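# Lift the box from under a desk onto its top

## Task

A cardboard box sits on the floor beneath one of the desks. Get it onto the top surface of that same desk, resting directly on the desk and not on any other object there. The robot must not tip over or be left leaning, or the task fails. The box has to stay there by itself; if it only stays because the robot holds or props it, it does not count.

## Robot and tools

Robot: a Hello Robot Stretch 3 with one arm. It has a two-wheel base (0.33 m long, 0.34 m wide), a lift that rides up and down a mast, and a telescoping arm that reaches out to the robot's RIGHT side. At the arm's end are a wrist (yaw, pitch, roll) and a gripper. The arm cannot move forward or back, so you reach forward or back by driving the base. The base turns on the spot about the midpoint of its drive wheels, which is 0.05 m behind its front edge. With the arm in and the wrist folded, a turn sweeps a 0.28 m radius. An unfolded, level gripper sticks out past that circle. Cameras: head_camera and nav_camera are on the head, which is aimed by head_pan_rad and head_tilt_rad. wrist_camera is on the gripper.

Frames: the base frame has its origin on the floor midway between the drive wheels, with x forward, y left and z up. hand_pose is given in this frame, at the point where the closed fingertips meet. The odometry frame is the base frame as it stood when the scene started. Heading is positive to the left and runs from -3.142 to 3.142.

execute_actions takes "actions", a list that runs in order. An empty list only reports the state and images. Each action has "steps" (1 to 450 control steps at 30 per second; 1 if left out). It may also have "robot" and "until". "steps" alone simply waits. "robot" can be a single command, a list of up to 8 commands run one after another ("pause_s" items wait up to 15 s), or {"stop": true}, which brakes everything and clears the queue. A command can contain:
- "base": exactly one key. "translate_m" is a straight drive, an offset in metres from where the base is when that command starts; forward is positive and |value| is at most 1. "rotate_rad" is a turn on the spot, an offset in radians; left (counter-clockwise) is positive and |value| is at most 3.2. The base cannot move sideways.
- "joints": absolute targets, given by name. Any joint you leave out keeps its current goal. The ranges are: lift_m 0 to 1.1 (arm height, m); arm_m 0 to 0.52 (extension, m); wrist_yaw_rad -1.345 to 4.42 (0 points along the arm, positive swings toward the front, 3.0 folds it over the base); wrist_pitch_rad -1.57 to 0.451 (0 is level, negative tips the fingertips down); wrist_roll_rad -2.911 to 2.911 (0 means the fingers sit side by side, level); gripper_m -0.089 to 0.179 (larger is wider; the real gap is 0.007 m smaller when nearly shut and 0.025 m smaller when fully open, and 0 below 0.007); head_pan_rad -3.953 to 1.73 (0 faces forward, positive turns left, -1.57 looks along the arm); head_tilt_rad -1.53 to 0.419 (negative looks down).
- "contact_limits": {"arm_m": effort %, 1 to 100}. The arm stops when its effort reaches this value, until the arm's next command. Lower values are gentler, but set it too low and the arm stops immediately. Values above the maximum are cut down to it.
Motions in one command start together and keep running across later actions. A new command takes effect at once, replaces goals for the joints it names, and discards the rest of any older queue. If any action is invalid or out of range, the whole call is rejected and nothing runs.

"until" ends an action early. {"robot": {"status": "ended"}} waits until nothing reads "moving" and the queue is not running. Fields can be tested with comparisons such as {"lift_m": [">", 0.3]} or {"base_status": ["!=", "moving"]}. {"any": {"status": "ended"}} fires when the first motion or queue finishes. Numbers are compared as printed, so never wait for an exact "=".

zoom_image: camera (head_camera, nav_camera or wrist_camera) and region [x0, y0, x1, y1] in pixels of that camera's last image, with the origin at top-left and a size of at most 504x504. The images are 896x504 (head), 672x504 (nav, fisheye) and 644x364 (wrist).

finished_scene: takes a scene number and ends that scene for good. Before calling it, make sure all motion has stopped and the box rests by itself.

Result lines: base_status and joint_status for each part (moving, done, off_target, contact_stop, time_out, stopped, not_commanded, torque_fault). The base bracket shows distance moved by wheel count against the goal. You also get joint_goals, measured_speeds, refusals, queue (idle, running, done, dropped, stopped) and queue_left. "refused:" and "dropped:" lines name goals that were not taken. "robot.on_its_own" reports goals the robot changed by itself, slack or switched-off joints, and base lean. base_tilt is in degrees, with forward and right positive. motor_effort is in % with a peak in brackets; a high effort at rest suggests a load or contact. lidar_m gives 12 sectors of 30 degrees, counter-clockwise from straight ahead, in a plane 0.17 m high, so it sees desk legs but not desk tops. wrist_depth_mm and head_depth_mm are 7x7 grids of median depth. base_odometry counts wheel turns only.

Gripper: to grip, command a width below the object's width. To let go, open at least 0.02 wider than the width at which the fingers touched. The reading and a "done" status do not prove that you are holding anything.

Speed: the base moves fast only when the arm is stowed (lift_m < 0.30, arm_m < 0.03, wrist_yaw_rad > 2.54). Otherwise it is capped at 0.10 m/s and 0.63 rad/s.

Self-collision: fold or unfold the wrist only with lift_m between 0.32 and 0.95, wrist_pitch_rad at -0.4 and roll near 0. Once folded, the lift may go down to 0.25. With yaw below -0.4, keep pitch at -0.5 or lower.

Contact: the arm and the lift stop and go slack when they push hard against something. The base, wrist and head keep pushing. Wrist servos can switch off for 10 s after sustained strain (torque_fault).

Avoid: pushing with the gripper higher than about 0.45 m above the floor against something that does not give, pushing again after a contact_stop, driving while the gripper is hooked on or pressing something fixed, and snagging furniture, especially when reversing. If the base leans, undo the last move in small steps, pull the gripper free, and lower lift_m to about 0.2 if the lean persists. Don't drop, slam or shove the box. Something may occasionally nudge loose objects.

Each tool is called after ">>>" as name(argument=value, ...), one argument or row to a line, values as JSON.

## Session

>>> execute_actions(
  actions=[],
)

Scene clock: 0.00 s.
robot.base_odometry: x=+0.000 y=+0.000 heading=+0.000 (m, m, rad; robot's odometry frame)
robot.turned_by_wheels: +0.000 (rad since the last result)
robot.turned_by_imu: +0.000 (rad since the last result)
robot.base_tilt: forward=-0.5 right=+0.8 (deg)
robot.lidar_m: 1.71 1.82 0.94 0.77 0.77 0.86 1.37 1.72 1.17 0.96 0.96 1.07
robot.head_depth_mm: 1552 1566 1567 1587 1603 1614 1628 / 1845 1853 1868 1888 1923 1930 1947 / 1913 1955 1959 1980 1979 2007 2006 / 1867 1846 1878 1882 1888 1896 1911 / 1811 1806 1812 1816 1817 1853 1854 / 1742 1734 1757 1771 1770 1781 1801 / 1697 1684 1691 1714 1714 1729 1743
robot.base_status: not_commanded
robot.joint_positions: lift_m=+0.339 arm_m=+0.000 wrist_yaw_rad=+3.045 wrist_pitch_rad=-0.415 wrist_roll_rad=-0.003 gripper_m=+0.037 head_pan_rad=-0.011 head_tilt_rad=+0.011
robot.joint_goals: lift_m=+0.339 arm_m=+0.000 wrist_yaw_rad=+3.045 wrist_pitch_rad=-0.415 wrist_roll_rad=-0.003 gripper_m=+0.037 head_pan_rad=-0.011 head_tilt_rad=+0.011
robot.joint_status: lift_m=not_commanded arm_m=not_commanded wrist_yaw_rad=not_commanded wrist_pitch_rad=not_commanded wrist_roll_rad=not_commanded gripper_m=not_commanded head_pan_rad=not_commanded head_tilt_rad=not_commanded
robot.measured_speeds: translate_m=+0.000 rotate_rad=+0.000 lift_m=+0.000 arm_m=+0.000 wrist_yaw_rad=+0.000 wrist_pitch_rad=+0.000 wrist_roll_rad=+0.000 head_pan_rad=+0.000 head_tilt_rad=+0.000
robot: refusals=0 queue=idle queue_left=0
robot.motor_effort: left_wheel=+0 right_wheel=+0 lift_m=+37 arm_m=+0 wrist_yaw_rad=+1 wrist_pitch_rad=+5 wrist_roll_rad=+0 gripper_m=+0 head_pan_rad=+0 head_tilt_rad=+2 (%)
robot.hand_pose: x=+0.0004 y=+0.0784 z=+0.3523 quat_wxyz=(+0.179, +0.697, +0.113, +0.685) (m; robot's base frame)
robot.wrist_depth_mm: 582 622 724 739 840 - - / 626 677 781 847 940 - - / 664 710 824 895 - - - / 702 784 - 848 819 819 779 / 700 680 665 664 695 645 644 / 586 568 566 557 - 543 540 / 496 500 - - 470 471 467
pictures: head_camera (sideways: a quarter turn clockwise sets it upright), nav_camera (sideways: a quarter turn counterclockwise sets it upright), wrist_camera
Images, in order (width x height): head_camera 896x504, nav_camera 672x504, wrist_camera 644x364.

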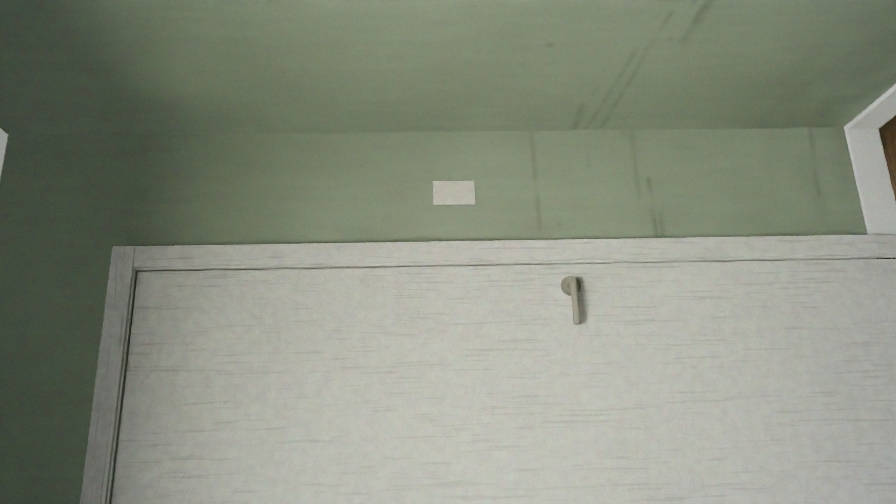

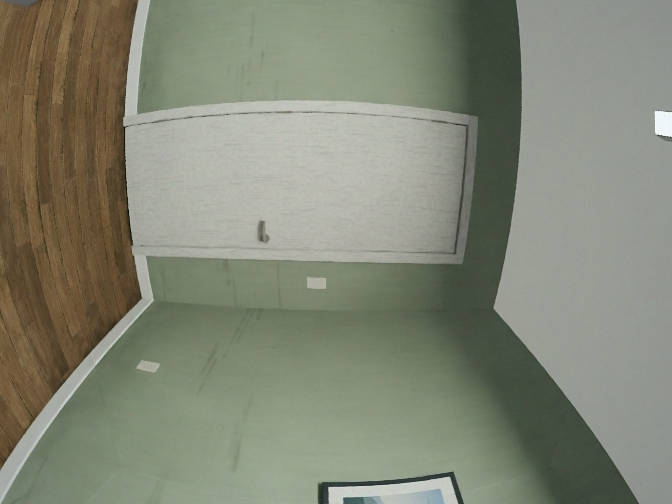

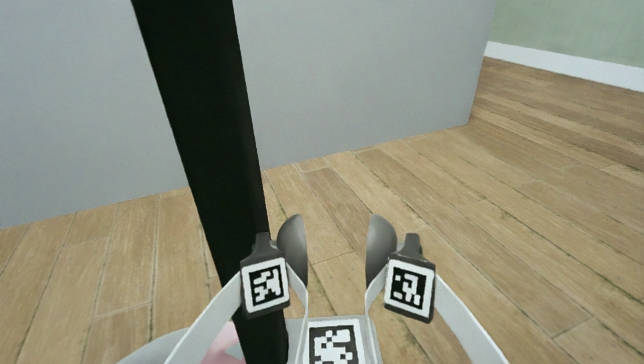

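>>> execute_actions(
  actions=[
    {"robot":{"joints":{"head_pan_rad":1.6,"head_tilt_rad":-0.6}},"steps":450,"until":{"robot":{"status":"ended"}}},
  ],
)

>>> execute_actions(
  actions=[
    {"robot":{"joints":{"head_pan_rad":-3.0,"head_tilt_rad":-0.6}},"steps":450,"until":{"robot":{"status":"ended"}}},
  ],
)

Scene clock: 7.87 s.
robot.base_odometry: x=+0.000 y=+0.000 heading=+0.000 (m, m, rad; robot's odometry frame)
robot.turned_by_wheels: +0.000 (rad since the last result)
robot.turned_by_imu: +0.000 (rad since the last result)
robot.base_tilt: forward=-0.5 right=+0.8 (deg)
robot.lidar_m: 1.70 1.82 0.93 0.77 0.77 0.86 1.37 1.72 1.17 0.96 0.96 1.07
robot.head_depth_mm: 748 834 939 1085 1265 1419 1243 / 724 804 906 1039 1215 1391 1254 / 702 782 875 995 1151 1360 1257 / 684 753 844 957 1104 1304 1258 / 666 735 818 920 1061 1243 1264 / 651 710 789 888 1015 1192 1292 / 633 692 765 877 995 - -
robot.base_status: not_commanded
robot.joint_positions: lift_m=+0.339 arm_m=+0.000 wrist_yaw_rad=+3.045 wrist_pitch_rad=-0.415 wrist_roll_rad=-0.003 gripper_m=+0.037 head_pan_rad=+1.593 head_tilt_rad=-0.592
robot.joint_goals: lift_m=+0.339 arm_m=+0.000 wrist_yaw_rad=+3.045 wrist_pitch_rad=-0.415 wrist_roll_rad=-0.003 gripper_m=+0.037 head_pan_rad=+1.600 head_tilt_rad=-0.600
robot.joint_status: lift_m=not_commanded arm_m=not_commanded wrist_yaw_rad=not_commanded wrist_pitch_rad=not_commanded wrist_roll_rad=not_commanded gripper_m=not_commanded head_pan_rad=done head_tilt_rad=done
robot.measured_speeds: translate_m=+0.000 rotate_rad=+0.000 lift_m=+0.000 arm_m=+0.000 wrist_yaw_rad=+0.000 wrist_pitch_rad=+0.000 wrist_roll_rad=+0.000 head_pan_rad=+0.000 head_tilt_rad=+0.000
robot: refusals=0 queue=done queue_left=0
robot.motor_effort: left_wheel=+0(0) right_wheel=+1(0) lift_m=+37(37) arm_m=+0(0) wrist_yaw_rad=+0(0) wrist_pitch_rad=+5(5) wrist_roll_rad=+1(0) gripper_m=+0(0) head_pan_rad=+5(53) head_tilt_rad=-3(25) (%)
robot.hand_pose: x=+0.0004 y=+0.0784 z=+0.3523 quat_wxyz=(+0.179, +0.697, +0.113, +0.685) (m; robot's base frame)
robot.wrist_depth_mm: 576 614 717 761 875 - - / 622 650 747 831 930 - - / 670 738 827 936 - - - / 715 785 - 836 809 791 800 / 698 698 692 668 688 659 631 / 569 569 562 565 - 551 539 / 491 502 - - 466 473 470
pictures: head_camera (sideways: a quarter turn clockwise sets it upright), nav_camera (sideways: a quarter turn counterclockwise sets it upright), wrist_camera
Images, in order (width x height): head_camera 896x504, nav_camera 672x504, wrist_camera 644x364.

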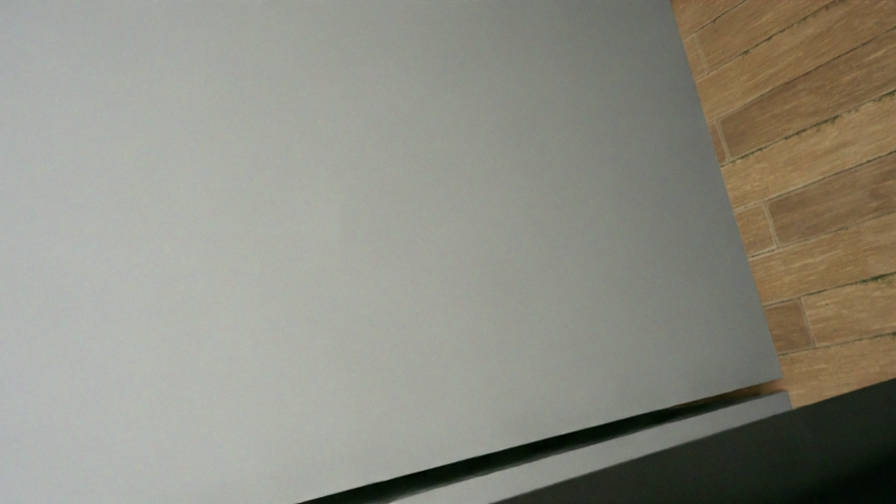

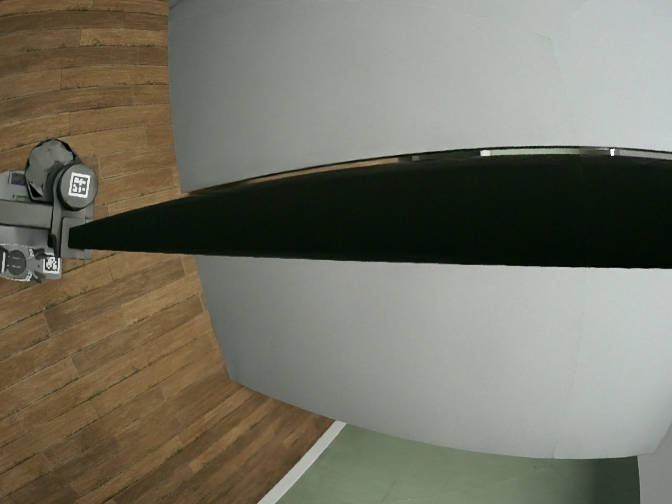

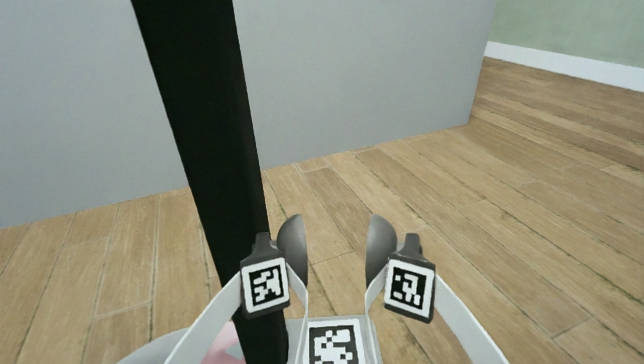

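Scene clock: 10.47 s.
robot.base_odometry: x=+0.000 y=+0.000 heading=+0.000 (m, m, rad; robot's odometry frame)
robot.turned_by_wheels: +0.000 (rad since the last result)
robot.turned_by_imu: +0.000 (rad since the last result)
robot.base_tilt: forward=-0.5 right=+0.8 (deg)
robot.lidar_m: 1.71 1.82 0.94 0.78 0.77 0.86 1.38 1.72 1.17 0.96 0.96 1.07
robot.head_depth_mm: 1590 1655 1744 1825 1736 1449 1251 / 1769 1927 2165 2101 1735 1450 1257 / 1732 1923 2159 2156 1741 1457 1256 / 1714 1894 2139 2171 1740 1462 1258 / 1635 1761 1989 1989 1749 1466 1259 / 1628 1768 1963 2011 1769 1469 1264 / 1599 1743 1949 2024 1767 1481 1275
robot.base_status: not_commanded
robot.joint_positions: lift_m=+0.339 arm_m=+0.000 wrist_yaw_rad=+3.045 wrist_pitch_rad=-0.415 wrist_roll_rad=-0.003 gripper_m=+0.037 head_pan_rad=-2.993 head_tilt_rad=-0.592
robot.joint_goals: lift_m=+0.339 arm_m=+0.000 wrist_yaw_rad=+3.045 wrist_pitch_rad=-0.415 wrist_roll_rad=-0.003 gripper_m=+0.037 head_pan_rad=-3.000 head_tilt_rad=-0.600
robot.joint_status: lift_m=not_commanded arm_m=not_commanded wrist_yaw_rad=not_commanded wrist_pitch_rad=not_commanded wrist_roll_rad=not_commanded gripper_m=not_commanded head_pan_rad=done head_tilt_rad=done
robot.measured_speeds: translate_m=+0.000 rotate_rad=+0.000 lift_m=+0.000 arm_m=+0.000 wrist_yaw_rad=+0.000 wrist_pitch_rad=+0.000 wrist_roll_rad=+0.000 head_pan_rad=+0.000 head_tilt_rad=+0.000
robot: refusals=0 queue=done queue_left=0
robot.motor_effort: left_wheel=+0(0) right_wheel=+1(0) lift_m=+37(37) arm_m=+0(0) wrist_yaw_rad=-1(0) wrist_pitch_rad=+5(5) wrist_roll_rad=+1(0) gripper_m=-1(0) head_pan_rad=-3(54) head_tilt_rad=-3(3) (%)
robot.hand_pose: x=+0.0004 y=+0.0784 z=+0.3523 quat_wxyz=(+0.179, +0.697, +0.113, +0.685) (m; robot's base frame)
robot.wrist_depth_mm: 587 622 720 778 866 - - / 623 663 784 851 941 - - / 644 734 841 892 - - - / 718 762 - 828 824 808 816 / 688 683 679 677 671 647 635 / 578 565 570 554 - 546 532 / 497 496 - - 471 469 462
pictures: head_camera (sideways: a quarter turn clockwise sets it upright), nav_camera (sideways: a quarter turn counterclockwise sets it upright), wrist_camera
Images, in order (width x height): head_camera 896x504, nav_camera 672x504, wrist_camera 644x364.

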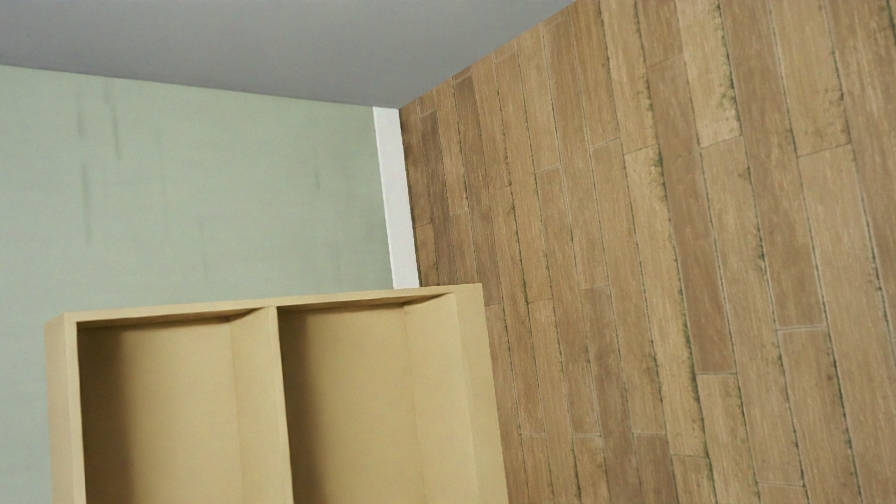

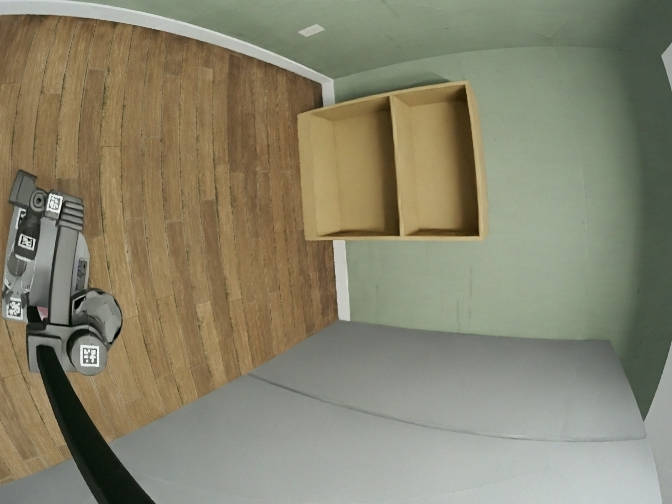

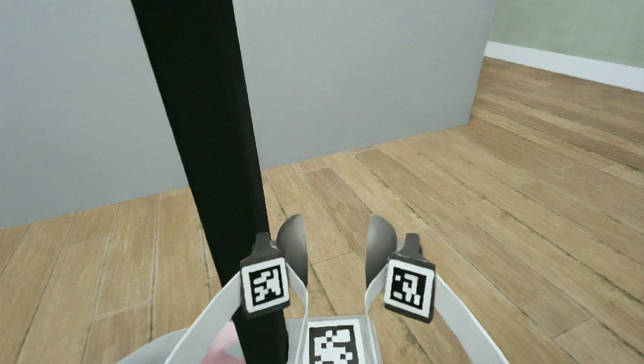

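>>> execute_actions(
  actions=[
    {"robot":[{"base":{"rotate_rad":0.26},"joints":{"lift_m":0.25,"head_pan_rad":0.9,"head_tilt_rad":-0.6}},{"base":{"translate_m":1.0}},{"base":{"translate_m":0.2}}],"steps":450,"until":{"robot":{"status":"ended"}}},
  ],
)

Scene clock: 32.63 s.
robot.base_odometry: x=+1.160 y=+0.308 heading=+0.260 (m, m, rad; robot's odometry frame)
robot.turned_by_wheels: +0.260 (rad since the last result)
robot.turned_by_imu: +0.265 (rad since the last result)
robot.base_tilt: forward=-0.5 right=+0.8 (deg)
robot.lidar_m: 0.63 0.64 0.85 1.99 1.02 1.14 2.66 1.33 0.92 0.87 0.89 0.67
robot.head_depth_mm: 627 677 733 787 871 985 1131 / 680 741 818 905 1020 1151 1232 / 743 816 908 1023 1174 1354 1259 / 818 913 1023 1171 1374 1456 1254 / 912 1028 1169 1374 1614 1462 1261 / 1022 1173 1373 1651 1750 1465 1262 / 1177 1371 1652 1983 1768 1471 1272
robot.base_status: done (translate_m +0.2000 of +0.2000)
robot.joint_positions: lift_m=+0.250 arm_m=+0.000 wrist_yaw_rad=+3.045 wrist_pitch_rad=-0.417 wrist_roll_rad=-0.003 gripper_m=+0.037 head_pan_rad=+0.893 head_tilt_rad=-0.593
robot.joint_goals: lift_m=+0.250 arm_m=+0.000 wrist_yaw_rad=+3.045 wrist_pitch_rad=-0.417 wrist_roll_rad=-0.003 gripper_m=+0.037 head_pan_rad=+0.900 head_tilt_rad=-0.600
robot.joint_status: lift_m=done arm_m=not_commanded wrist_yaw_rad=not_commanded wrist_pitch_rad=not_commanded wrist_roll_rad=not_commanded gripper_m=not_commanded head_pan_rad=done head_tilt_rad=done
robot.measured_speeds: translate_m=+0.000 rotate_rad=+0.000 lift_m=+0.000 arm_m=+0.000 wrist_yaw_rad=+0.000 wrist_pitch_rad=+0.000 wrist_roll_rad=+0.000 head_pan_rad=+0.000 head_tilt_rad=+0.000
robot: refusals=0 queue=done queue_left=0
robot.motor_effort: left_wheel=-2(12) right_wheel=+2(8) lift_m=+32(37) arm_m=+0(0) wrist_yaw_rad=-1(0) wrist_pitch_rad=+6(6) wrist_roll_rad=+1(1) gripper_m=+0(0) head_pan_rad=+4(53) head_tilt_rad=-2(3) (%)
robot.hand_pose: x=+0.0004 y=+0.0783 z=+0.2631 quat_wxyz=(+0.180, +0.697, +0.113, +0.685) (m; robot's base frame)
robot.wrist_depth_mm: 733 757 - - - 918 640 / 779 800 - - - 895 641 / 875 867 907 908 872 805 651 / 714 702 - 671 669 661 622 / 558 559 558 542 558 533 528 / 467 499 - - - 442 438 / - - - - 382 378 379
pictures: head_camera (sideways: a quarter turn clockwise sets it upright), nav_camera (sideways: a quarter turn counterclockwise sets it upright), wrist_camera
Images, in order (width x height): head_camera 896x504, nav_camera 672x504, wrist_camera 644x364.

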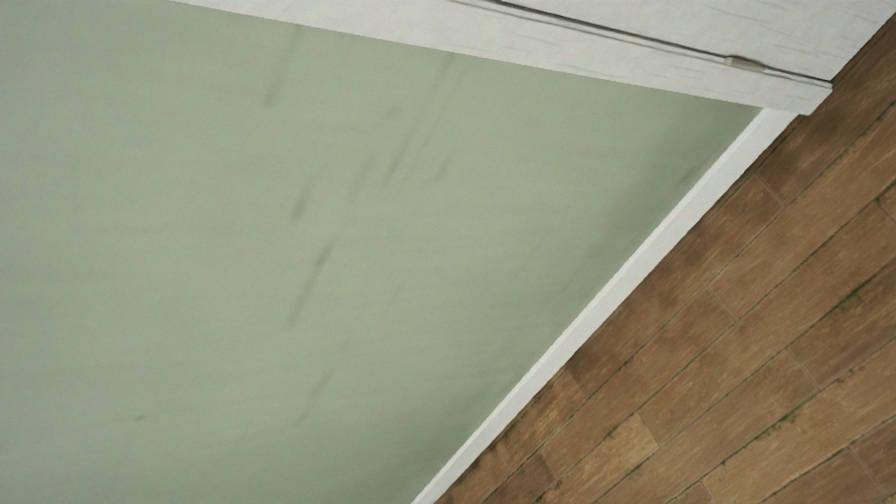

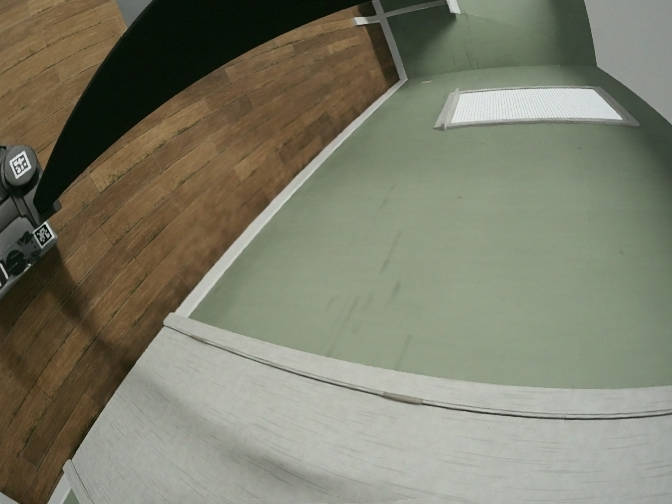

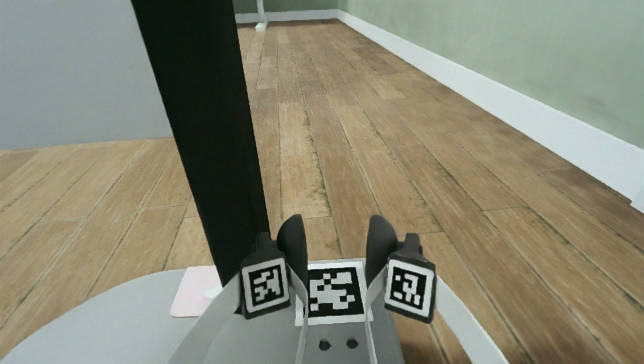

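>>> execute_actions(
  actions=[
    {"robot":[{"base":{"rotate_rad":1.62},"joints":{"head_pan_rad":0.5,"head_tilt_rad":-0.6}},{"base":{"translate_m":1.0}}],"steps":450,"until":{"robot":{"status":"ended"}}},
  ],
)

Scene clock: 45.63 s.
robot.base_odometry: x=+0.856 y=+1.261 heading=+1.880 (m, m, rad; robot's odometry frame)
robot.turned_by_wheels: +1.620 (rad since the last result)
robot.turned_by_imu: +1.607 (rad since the last result)
robot.base_tilt: forward=-0.5 right=+0.8 (deg)
robot.lidar_m: 2.16 2.83 0.36 0.35 0.36 1.96 1.87 0.87 0.64 0.62 0.63 0.85
robot.head_depth_mm: 2463 2738 2800 2119 1719 1448 1250 / 2584 2924 2828 2132 1718 1453 1250 / 2680 3066 2806 2167 1732 1455 1262 / 2618 3098 2843 2182 1738 1455 1258 / 3069 3442 2860 2167 1748 1467 1256 / 3265 3539 2871 2168 1756 1374 773 / 3448 3752 2895 516 539 587 643
robot.base_status: done (translate_m +1.0000 of +1.0000)
robot.joint_positions: lift_m=+0.250 arm_m=+0.000 wrist_yaw_rad=+3.045 wrist_pitch_rad=-0.417 wrist_roll_rad=-0.003 gripper_m=+0.037 head_pan_rad=+0.507 head_tilt_rad=-0.593
robot.joint_goals: lift_m=+0.250 arm_m=+0.000 wrist_yaw_rad=+3.045 wrist_pitch_rad=-0.417 wrist_roll_rad=-0.003 gripper_m=+0.037 head_pan_rad=+0.500 head_tilt_rad=-0.600
robot.joint_status: lift_m=done arm_m=not_commanded wrist_yaw_rad=not_commanded wrist_pitch_rad=not_commanded wrist_roll_rad=not_commanded gripper_m=not_commanded head_pan_rad=done head_tilt_rad=done
robot.measured_speeds: translate_m=+0.000 rotate_rad=+0.000 lift_m=+0.000 arm_m=+0.000 wrist_yaw_rad=+0.000 wrist_pitch_rad=+0.000 wrist_roll_rad=+0.000 head_pan_rad=+0.000 head_tilt_rad=+0.000
robot: refusals=0 queue=done queue_left=0
robot.motor_effort: left_wheel=-2(11) right_wheel=+2(7) lift_m=+32(31) arm_m=+0(0) wrist_yaw_rad=+0(1) wrist_pitch_rad=+6(6) wrist_roll_rad=+1(0) gripper_m=+0(0) head_pan_rad=-3(34) head_tilt_rad=-3(4) (%)
robot.hand_pose: x=+0.0004 y=+0.0783 z=+0.2631 quat_wxyz=(+0.180, +0.697, +0.113, +0.685) (m; robot's base frame)
robot.wrist_depth_mm: - - 336 345 349 359 - / - - 367 375 379 395 - / - 939 408 411 423 435 845 / 719 704 - 458 470 484 654 / 565 561 536 504 510 517 525 / 456 491 - - - 437 433 / - - - - 380 380 376
pictures: head_camera (sideways: a quarter turn clockwise sets it upright), nav_camera (sideways: a quarter turn counterclockwise sets it upright), wrist_camera
Images, in order (width x height): head_camera 896x504, nav_camera 672x504, wrist_camera 644x364.

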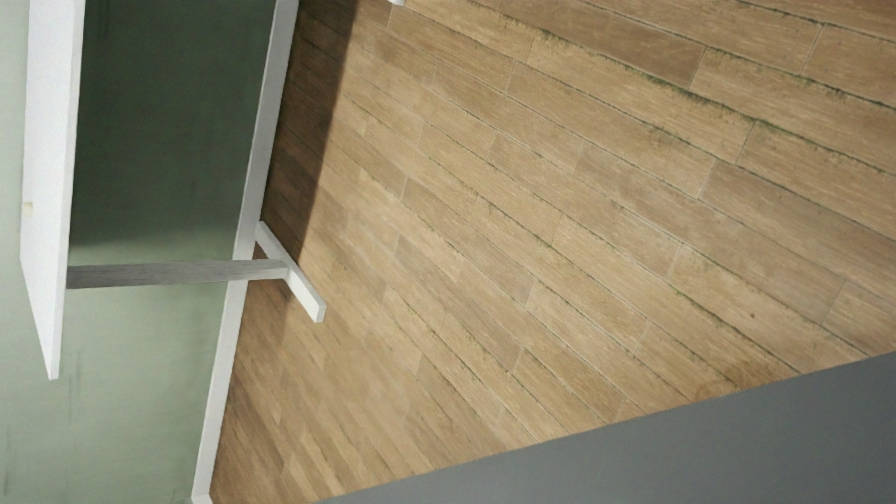

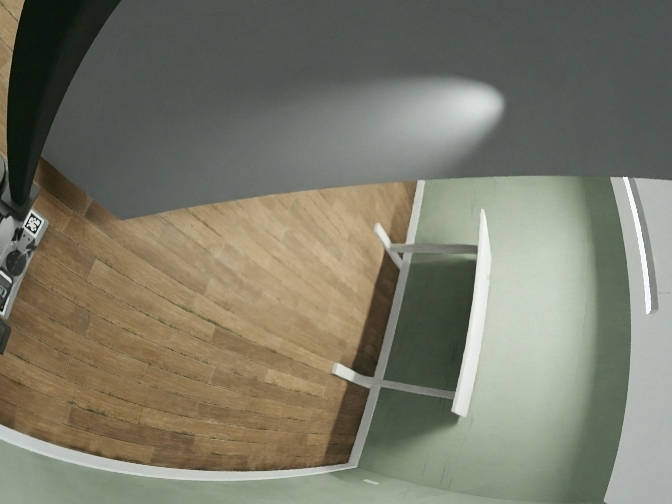

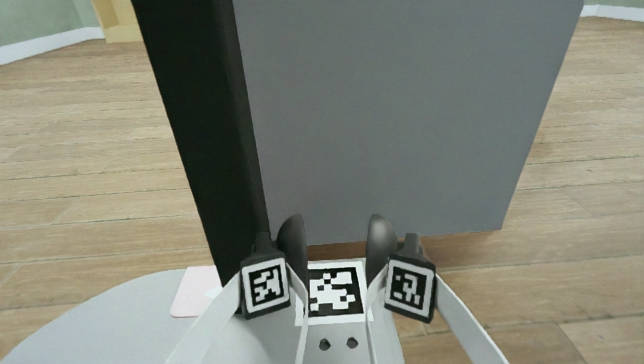

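>>> execute_actions(
  actions=[
    {"robot":[{"base":{"translate_m":0.8},"joints":{"head_pan_rad":1.2,"head_tilt_rad":-0.6}}],"steps":450,"until":{"robot":{"status":"ended"}}},
  ],
)

Scene clock: 54.50 s.
robot.base_odometry: x=+0.612 y=+2.023 heading=+1.880 (m, m, rad; robot's odometry frame)
robot.turned_by_wheels: +0.000 (rad since the last result)
robot.turned_by_imu: +0.005 (rad since the last result)
robot.base_tilt: forward=-0.5 right=+0.8 (deg)
robot.lidar_m: 1.63 2.15 2.90 2.24 1.36 0.60 2.57 0.86 0.62 0.59 0.61 0.82
robot.head_depth_mm: 2993 3189 2796 2130 1719 1447 1247 / 3218 3565 2827 2146 1729 1451 1255 / 3123 3435 2854 2161 1736 1454 1254 / 2940 3265 2830 2171 1739 1463 1256 / 2860 3220 2878 2157 1735 1467 1258 / 2769 3094 2876 2174 1753 1468 1269 / 2672 2983 2843 2171 1764 1479 1270
robot.base_status: done (translate_m +0.8000 of +0.8000)
robot.joint_positions: lift_m=+0.250 arm_m=+0.000 wrist_yaw_rad=+3.045 wrist_pitch_rad=-0.417 wrist_roll_rad=-0.003 gripper_m=+0.037 head_pan_rad=+1.193 head_tilt_rad=-0.593
robot.joint_goals: lift_m=+0.250 arm_m=+0.000 wrist_yaw_rad=+3.045 wrist_pitch_rad=-0.417 wrist_roll_rad=-0.003 gripper_m=+0.037 head_pan_rad=+1.200 head_tilt_rad=-0.600
robot.joint_status: lift_m=done arm_m=not_commanded wrist_yaw_rad=not_commanded wrist_pitch_rad=not_commanded wrist_roll_rad=not_commanded gripper_m=not_commanded head_pan_rad=done head_tilt_rad=done
robot.measured_speeds: translate_m=+0.000 rotate_rad=+0.000 lift_m=+0.000 arm_m=+0.000 wrist_yaw_rad=+0.000 wrist_pitch_rad=+0.000 wrist_roll_rad=+0.000 head_pan_rad=+0.000 head_tilt_rad=+0.000
robot: refusals=0 queue=done queue_left=0
robot.motor_effort: left_wheel=-3(13) right_wheel=+2(8) lift_m=+32(32) arm_m=-1(0) wrist_yaw_rad=-1(0) wrist_pitch_rad=+6(6) wrist_roll_rad=+1(0) gripper_m=+0(0) head_pan_rad=+4(49) head_tilt_rad=-2(2) (%)
robot.hand_pose: x=+0.0004 y=+0.0783 z=+0.2631 quat_wxyz=(+0.180, +0.697, +0.113, +0.685) (m; robot's base frame)
robot.wrist_depth_mm: - - - - - - - / - - - - - - - / 784 825 943 888 896 862 867 / 596 699 - 670 668 654 641 / 539 559 553 540 557 525 516 / 471 501 - - - 441 437 / - - - - 381 376 377
pictures: head_camera (sideways: a quarter turn clockwise sets it upright), nav_camera (sideways: a quarter turn counterclockwise sets it upright), wrist_camera
Images, in order (width x height): head_camera 896x504, nav_camera 672x504, wrist_camera 644x364.

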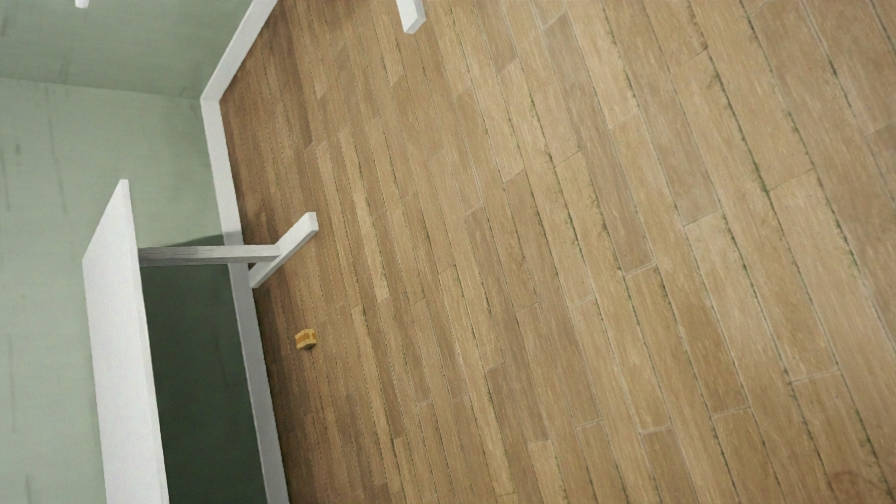

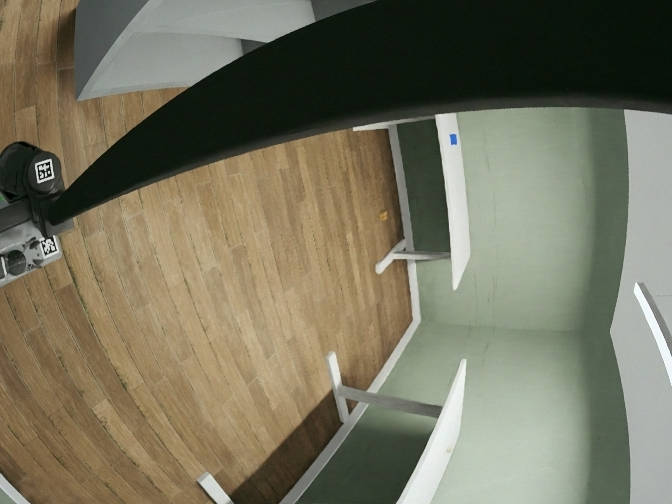

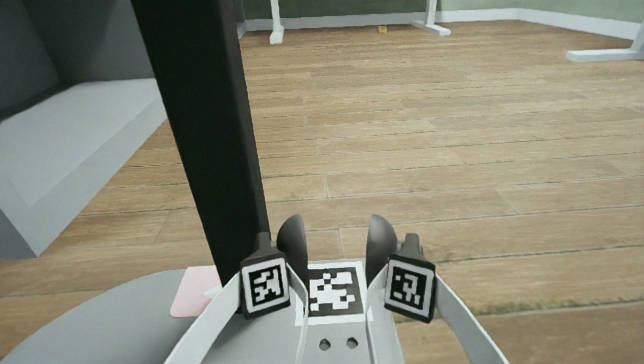

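>>> execute_actions(
  actions=[
    {"robot":[{"base":{"rotate_rad":1.289},"joints":{"head_pan_rad":-1.57,"head_tilt_rad":-1.0}},{"base":{"translate_m":1.0}},{"base":{"translate_m":1.0}},{"base":{"translate_m":0.15}},{"base":{"rotate_rad":1.853},"joints":{"lift_m":0.29}}],"steps":450,"until":{"robot":{"status":"ended"}}},
    {"steps":300,"until":{"robot":{"status":"ended"}}},
  ],
)

Scene clock: 91.43 s.
robot.base_odometry: x=-1.537 y=+1.965 heading=-1.262 (m, m, rad; robot's odometry frame)
robot.turned_by_wheels: +3.142 (rad since the last result)
robot.turned_by_imu: +3.119 (rad since the last result)
robot.base_tilt: forward=-0.5 right=+0.8 (deg)
robot.lidar_m: 1.14 1.33 1.99 2.64 2.12 1.13 1.44 1.49 0.77 1.12 1.16 1.04
robot.head_depth_mm: 934 810 716 651 1315 1218 1133 / 941 818 718 653 1342 1238 - / 941 819 721 646 1338 1236 - / 947 823 724 648 1341 1258 1124 / 955 826 726 650 1345 1232 1134 / 956 828 731 652 1355 1240 1132 / 960 831 732 654 1353 1241 1144
robot.base_status: done (rotate_rad +1.8529 of +1.8530)
robot.joint_positions: lift_m=+0.290 arm_m=+0.000 wrist_yaw_rad=+3.045 wrist_pitch_rad=-0.417 wrist_roll_rad=-0.003 gripper_m=+0.037 head_pan_rad=-1.564 head_tilt_rad=-0.988
robot.joint_goals: lift_m=+0.290 arm_m=+0.000 wrist_yaw_rad=+3.045 wrist_pitch_rad=-0.417 wrist_roll_rad=-0.003 gripper_m=+0.037 head_pan_rad=-1.570 head_tilt_rad=-1.000
robot.joint_status: lift_m=done arm_m=not_commanded wrist_yaw_rad=not_commanded wrist_pitch_rad=not_commanded wrist_roll_rad=not_commanded gripper_m=not_commanded head_pan_rad=done head_tilt_rad=done
robot.measured_speeds: translate_m=+0.000 rotate_rad=+0.000 lift_m=+0.000 arm_m=+0.000 wrist_yaw_rad=+0.000 wrist_pitch_rad=+0.000 wrist_roll_rad=+0.000 head_pan_rad=+0.000 head_tilt_rad=+0.000
robot: refusals=0 queue=done queue_left=0
robot.motor_effort: left_wheel=-2(12) right_wheel=+2(10) lift_m=+42(44) arm_m=-1(1) wrist_yaw_rad=+1(0) wrist_pitch_rad=+6(6) wrist_roll_rad=+0(1) gripper_m=+0(0) head_pan_rad=-3(54) head_tilt_rad=-4(20) (%)
robot.hand_pose: x=+0.0004 y=+0.0782 z=+0.3027 quat_wxyz=(+0.180, +0.697, +0.113, +0.685) (m; robot's base frame)
robot.wrist_depth_mm: - - - - - - - / - - - - - - - / - - - - - 941 940 / 787 775 - 753 733 723 698 / 619 616 614 596 605 584 563 / 514 511 - 506 - 486 484 / 442 - - - 420 421 411
pictures: head_camera (sideways: a quarter turn clockwise sets it upright), nav_camera (sideways: a quarter turn counterclockwise sets it upright), wrist_camera
Images, in order (width x height): head_camera 896x504, nav_camera 672x504, wrist_camera 644x364.

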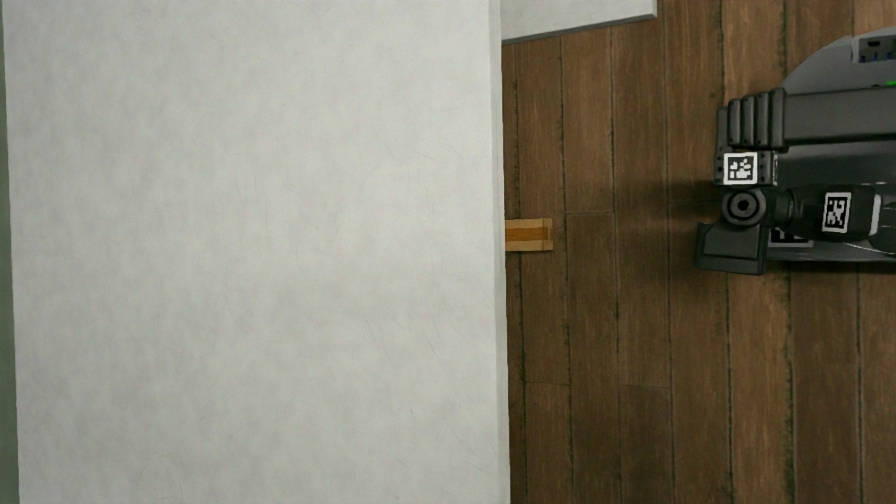

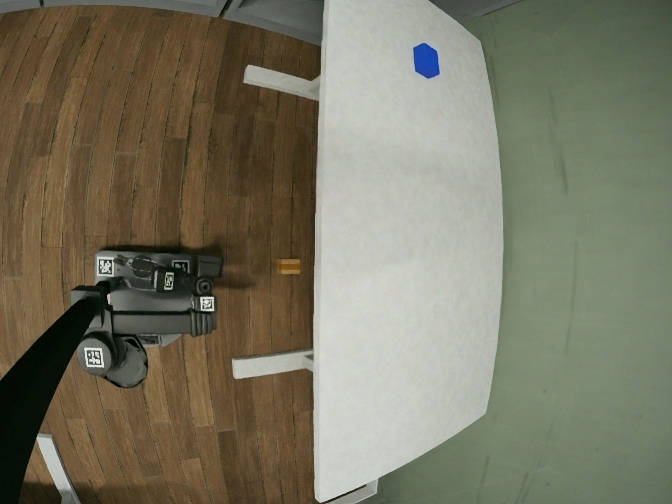

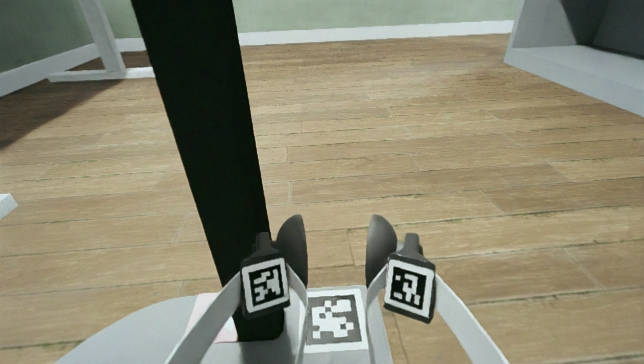

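>>> execute_actions(
  actions=[
    {"robot":[{"joints":{"lift_m":0.34,"wrist_pitch_rad":-0.4}},{"joints":{"wrist_yaw_rad":0.0,"gripper_m":0.15}},{"joints":{"wrist_pitch_rad":-1.5,"arm_m":0.2,"lift_m":0.3}}],"steps":450,"until":{"robot":{"status":"ended"}}},
  ],
)

Scene clock: 109.67 s.
robot.base_odometry: x=-1.537 y=+1.965 heading=-1.262 (m, m, rad; robot's odometry frame)
robot.turned_by_wheels: +0.000 (rad since the last result)
robot.turned_by_imu: +0.000 (rad since the last result)
robot.base_tilt: forward=-0.5 right=+0.8 (deg)
robot.lidar_m: 1.13 1.32 1.99 2.63 2.12 1.13 1.45 1.49 0.77 1.12 1.16 1.04
robot.head_depth_mm: 930 811 719 652 1317 1216 1134 / 937 817 720 652 1333 1224 - / 941 818 723 645 - 1225 - / 944 824 723 647 1337 1226 1128 / 955 827 728 650 1349 1229 1131 / 957 828 731 653 1348 1233 1136 / 961 831 732 656 1353 1237 1134
robot.base_status: done (rotate_rad +1.8529 of +1.8530)
robot.joint_positions: lift_m=+0.300 arm_m=+0.200 wrist_yaw_rad=+0.000 wrist_pitch_rad=-1.494 wrist_roll_rad=-0.003 gripper_m=+0.150 head_pan_rad=-1.564 head_tilt_rad=-0.988
robot.joint_goals: lift_m=+0.300 arm_m=+0.200 wrist_yaw_rad=+0.000 wrist_pitch_rad=-1.500 wrist_roll_rad=-0.003 gripper_m=+0.150 head_pan_rad=-1.570 head_tilt_rad=-1.000
robot.joint_status: lift_m=done arm_m=done wrist_yaw_rad=done wrist_pitch_rad=done wrist_roll_rad=not_commanded gripper_m=done head_pan_rad=done head_tilt_rad=done
robot.measured_speeds: translate_m=+0.000 rotate_rad=+0.000 lift_m=+0.000 arm_m=+0.000 wrist_yaw_rad=+0.000 wrist_pitch_rad=+0.000 wrist_roll_rad=+0.000 head_pan_rad=+0.000 head_tilt_rad=+0.000
robot: refusals=0 queue=done queue_left=0
robot.motor_effort: left_wheel=-2(2) right_wheel=+2(2) lift_m=+31(44) arm_m=+3(3) wrist_yaw_rad=+0(3) wrist_pitch_rad=-2(7) wrist_roll_rad=+1(1) gripper_m=+0(83) head_pan_rad=-4(3) head_tilt_rad=-4(4) (%)
robot.hand_pose: x=-0.0216 y=-0.3404 z=+0.1816 quat_wxyz=(+0.520, +0.481, -0.518, -0.480) (m; robot's base frame)
robot.wrist_depth_mm: 342 338 330 326 321 317 312 / 341 336 336 329 328 321 318 / 349 344 340 334 329 326 321 / 349 348 346 342 334 330 324 / 354 357 342 345 342 331 332 / 365 356 356 346 345 341 336 / 367 369 356 355 350 346 342
pictures: head_camera (sideways: a quarter turn clockwise sets it upright), nav_camera (sideways: a quarter turn counterclockwise sets it upright), wrist_camera
Images, in order (width x height): head_camera 896x504, nav_camera 672x504, wrist_camera 644x364.

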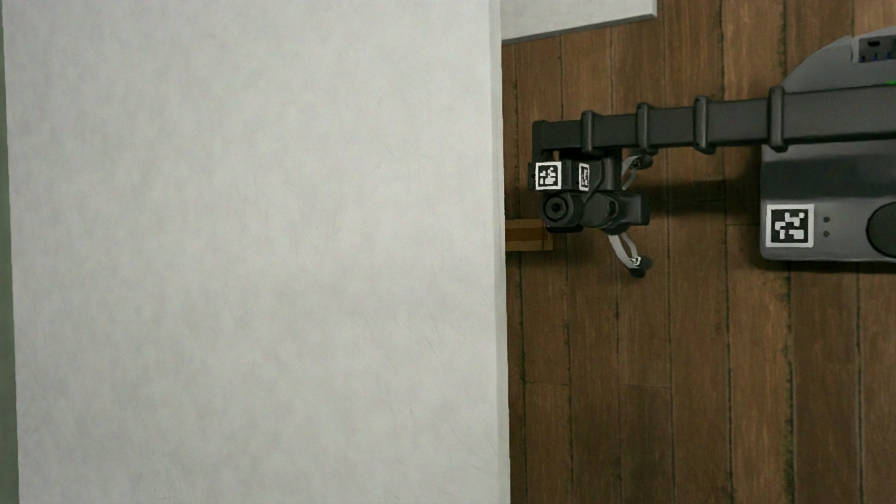

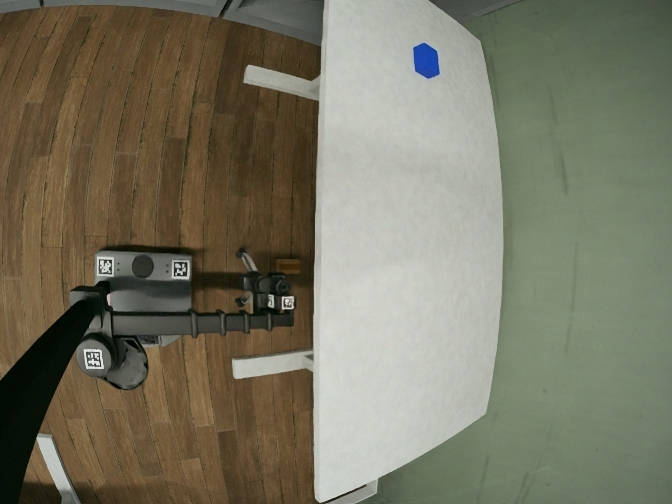

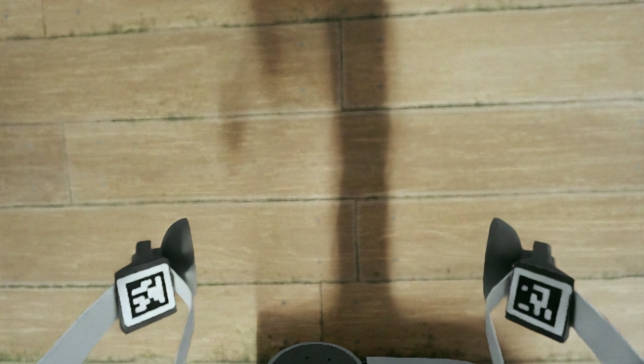

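>>> execute_actions(
  actions=[
    {"robot":{"base":{"translate_m":0.03},"joints":{"arm_m":0.42,"lift_m":0.26}},"steps":450,"until":{"robot":{"status":"ended"}}},
  ],
)

Scene clock: 120.60 s.
robot.base_odometry: x=-1.528 y=+1.936 heading=-1.262 (m, m, rad; robot's odometry frame)
robot.turned_by_wheels: +0.000 (rad since the last result)
robot.turned_by_imu: +0.000 (rad since the last result)
robot.base_tilt: forward=-0.5 right=+0.8 (deg)
robot.lidar_m: 1.10 1.31 1.98 2.64 2.16 1.16 1.47 1.52 0.78 1.12 1.16 1.02
robot.head_depth_mm: 934 807 716 650 1331 1215 1131 / 935 812 718 642 1338 1230 - / 945 818 723 645 1347 1220 - / 951 823 723 647 1344 1229 1134 / 949 825 726 651 1343 1231 1137 / 955 827 732 652 1352 1232 1134 / 959 830 733 654 1355 1241 1131
robot.base_status: done (translate_m +0.0300 of +0.0300)
robot.joint_positions: lift_m=+0.260 arm_m=+0.420 wrist_yaw_rad=+0.000 wrist_pitch_rad=-1.495 wrist_roll_rad=-0.003 gripper_m=+0.150 head_pan_rad=-1.564 head_tilt_rad=-0.988
robot.joint_goals: lift_m=+0.260 arm_m=+0.420 wrist_yaw_rad=+0.000 wrist_pitch_rad=-1.500 wrist_roll_rad=-0.003 gripper_m=+0.150 head_pan_rad=-1.570 head_tilt_rad=-1.000
robot.joint_status: lift_m=done arm_m=done wrist_yaw_rad=done wrist_pitch_rad=done wrist_roll_rad=not_commanded gripper_m=done head_pan_rad=done head_tilt_rad=done
robot.measured_speeds: translate_m=+0.000 rotate_rad=+0.000 lift_m=+0.000 arm_m=+0.000 wrist_yaw_rad=+0.000 wrist_pitch_rad=+0.000 wrist_roll_rad=+0.000 head_pan_rad=+0.000 head_tilt_rad=+0.000
robot: refusals=0 queue=done queue_left=0
robot.motor_effort: left_wheel=-2(5) right_wheel=+2(6) lift_m=+31(31) arm_m=+3(4) wrist_yaw_rad=+1(0) wrist_pitch_rad=-2(2) wrist_roll_rad=+1(1) gripper_m=+0(1) head_pan_rad=-4(3) head_tilt_rad=-4(4) (%)
robot.hand_pose: x=-0.0216 y=-0.5601 z=+0.1416 quat_wxyz=(+0.520, +0.481, -0.517, -0.480) (m; robot's base frame)
robot.wrist_depth_mm: 298 295 292 286 282 281 273 / 302 297 294 290 286 283 277 / 308 302 298 246 291 290 283 / 310 309 303 249 295 290 287 / 314 312 308 306 303 297 290 / 319 319 313 307 302 299 298 / 329 321 320 310 312 306 301
pictures: head_camera (sideways: a quarter turn clockwise sets it upright), nav_camera (sideways: a quarter turn counterclockwise sets it upright), wrist_camera
Images, in order (width x height): head_camera 896x504, nav_camera 672x504, wrist_camera 644x364.

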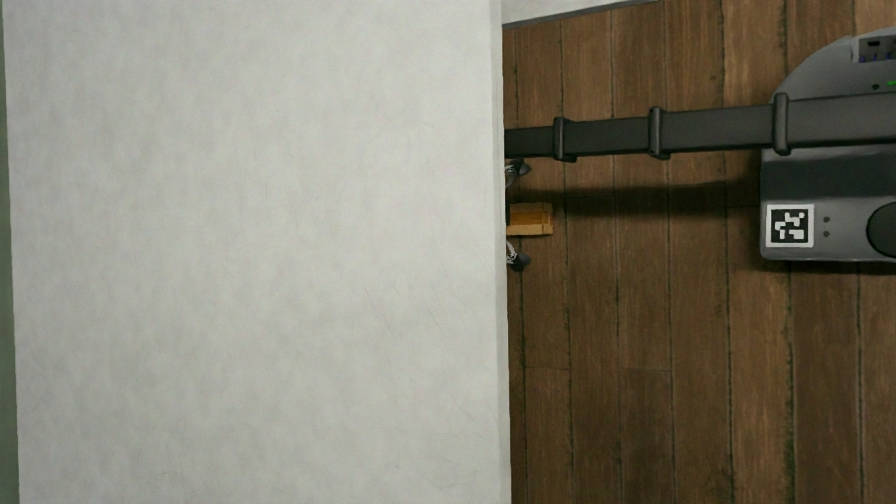

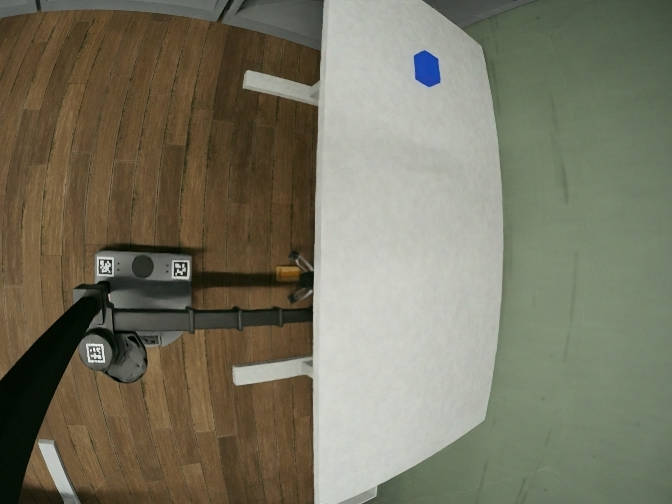

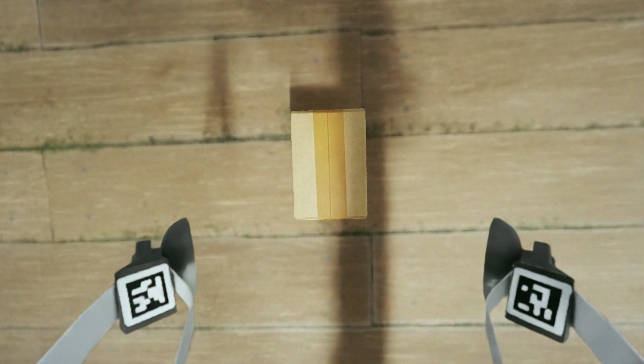

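>>> execute_actions(
  actions=[
    {"robot":[{"base":{"translate_m":0.007},"joints":{"arm_m":0.46}},{"joints":{"lift_m":0.165}}],"steps":450,"until":{"robot":{"status":"ended"}}},
  ],
)

Scene clock: 133.60 s.
robot.base_odometry: x=-1.526 y=+1.929 heading=-1.262 (m, m, rad; robot's odometry frame)
robot.turned_by_wheels: +0.000 (rad since the last result)
robot.turned_by_imu: +0.000 (rad since the last result)
robot.base_tilt: forward=-0.6 right=+0.8 (deg)
robot.lidar_m: 1.10 1.30 1.98 2.64 2.17 1.16 1.48 1.53 0.79 1.12 1.16 1.01
robot.head_depth_mm: 933 813 717 652 1327 1218 1137 / 937 815 719 644 1336 1216 - / 944 819 722 646 1324 1220 - / 945 822 725 648 1344 1231 1131 / 952 823 725 650 1348 1231 1132 / 956 827 729 651 1354 1235 1136 / 959 830 731 655 1360 1239 1138
robot.base_status: done (translate_m +0.0070 of +0.0070)
robot.joint_positions: lift_m=+0.165 arm_m=+0.460 wrist_yaw_rad=+0.000 wrist_pitch_rad=-1.495 wrist_roll_rad=-0.003 gripper_m=+0.150 head_pan_rad=-1.564 head_tilt_rad=-0.988
robot.joint_goals: lift_m=+0.165 arm_m=+0.460 wrist_yaw_rad=+0.000 wrist_pitch_rad=-1.500 wrist_roll_rad=-0.003 gripper_m=+0.150 head_pan_rad=-1.570 head_tilt_rad=-1.000
robot.joint_status: lift_m=done arm_m=done wrist_yaw_rad=done wrist_pitch_rad=done wrist_roll_rad=not_commanded gripper_m=done head_pan_rad=done head_tilt_rad=done
robot.measured_speeds: translate_m=+0.000 rotate_rad=+0.000 lift_m=+0.000 arm_m=+0.000 wrist_yaw_rad=+0.000 wrist_pitch_rad=+0.000 wrist_roll_rad=+0.000 head_pan_rad=+0.000 head_tilt_rad=+0.000
robot: refusals=0 queue=done queue_left=0
robot.motor_effort: left_wheel=-2(5) right_wheel=+2(5) lift_m=+31(32) arm_m=+3(3) wrist_yaw_rad=+1(0) wrist_pitch_rad=-2(2) wrist_roll_rad=+1(1) gripper_m=+0(0) head_pan_rad=-3(4) head_tilt_rad=-4(4) (%)
robot.hand_pose: x=-0.0216 y=-0.6001 z=+0.0466 quat_wxyz=(+0.520, +0.481, -0.517, -0.480) (m; robot's base frame)
robot.wrist_depth_mm: 205 202 200 197 195 191 189 / 207 204 202 199 197 194 192 / 210 206 206 202 200 197 192 / 213 211 209 157 202 198 197 / 217 214 213 157 203 200 199 / 221 217 215 160 208 206 202 / 225 221 218 215 211 207 206
pictures: head_camera (sideways: a quarter turn clockwise sets it upright), nav_camera (sideways: a quarter turn counterclockwise sets it upright), wrist_camera
Images, in order (width x height): head_camera 896x504, nav_camera 672x504, wrist_camera 644x364.

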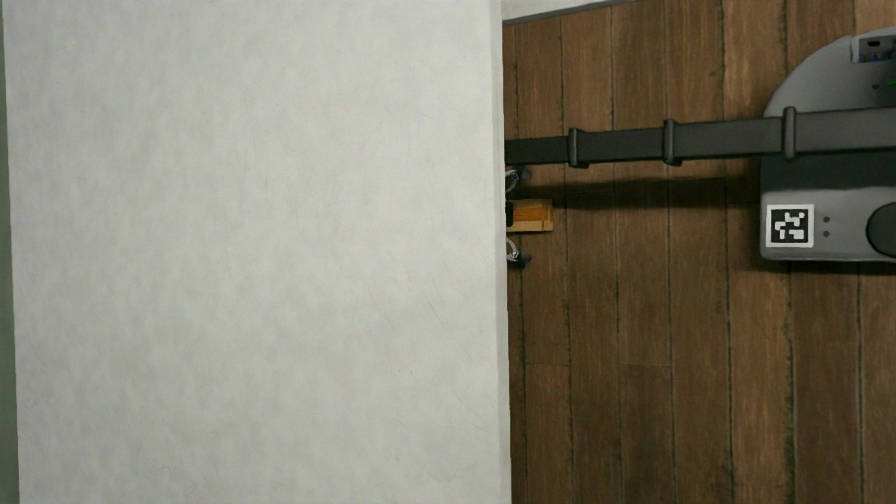

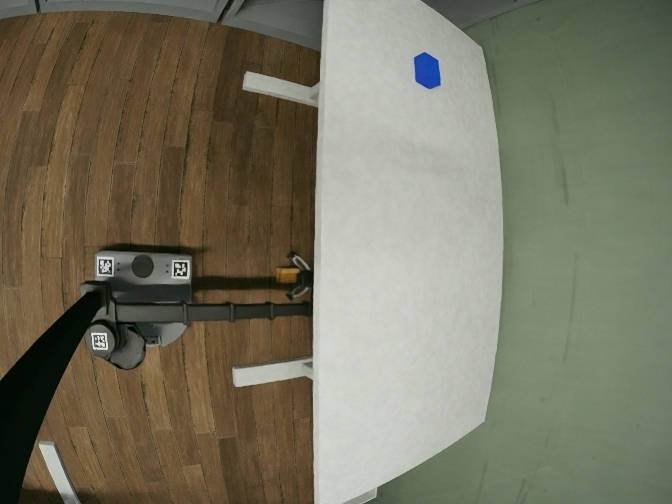

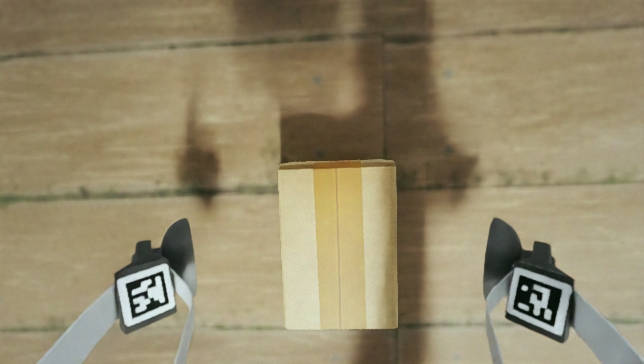

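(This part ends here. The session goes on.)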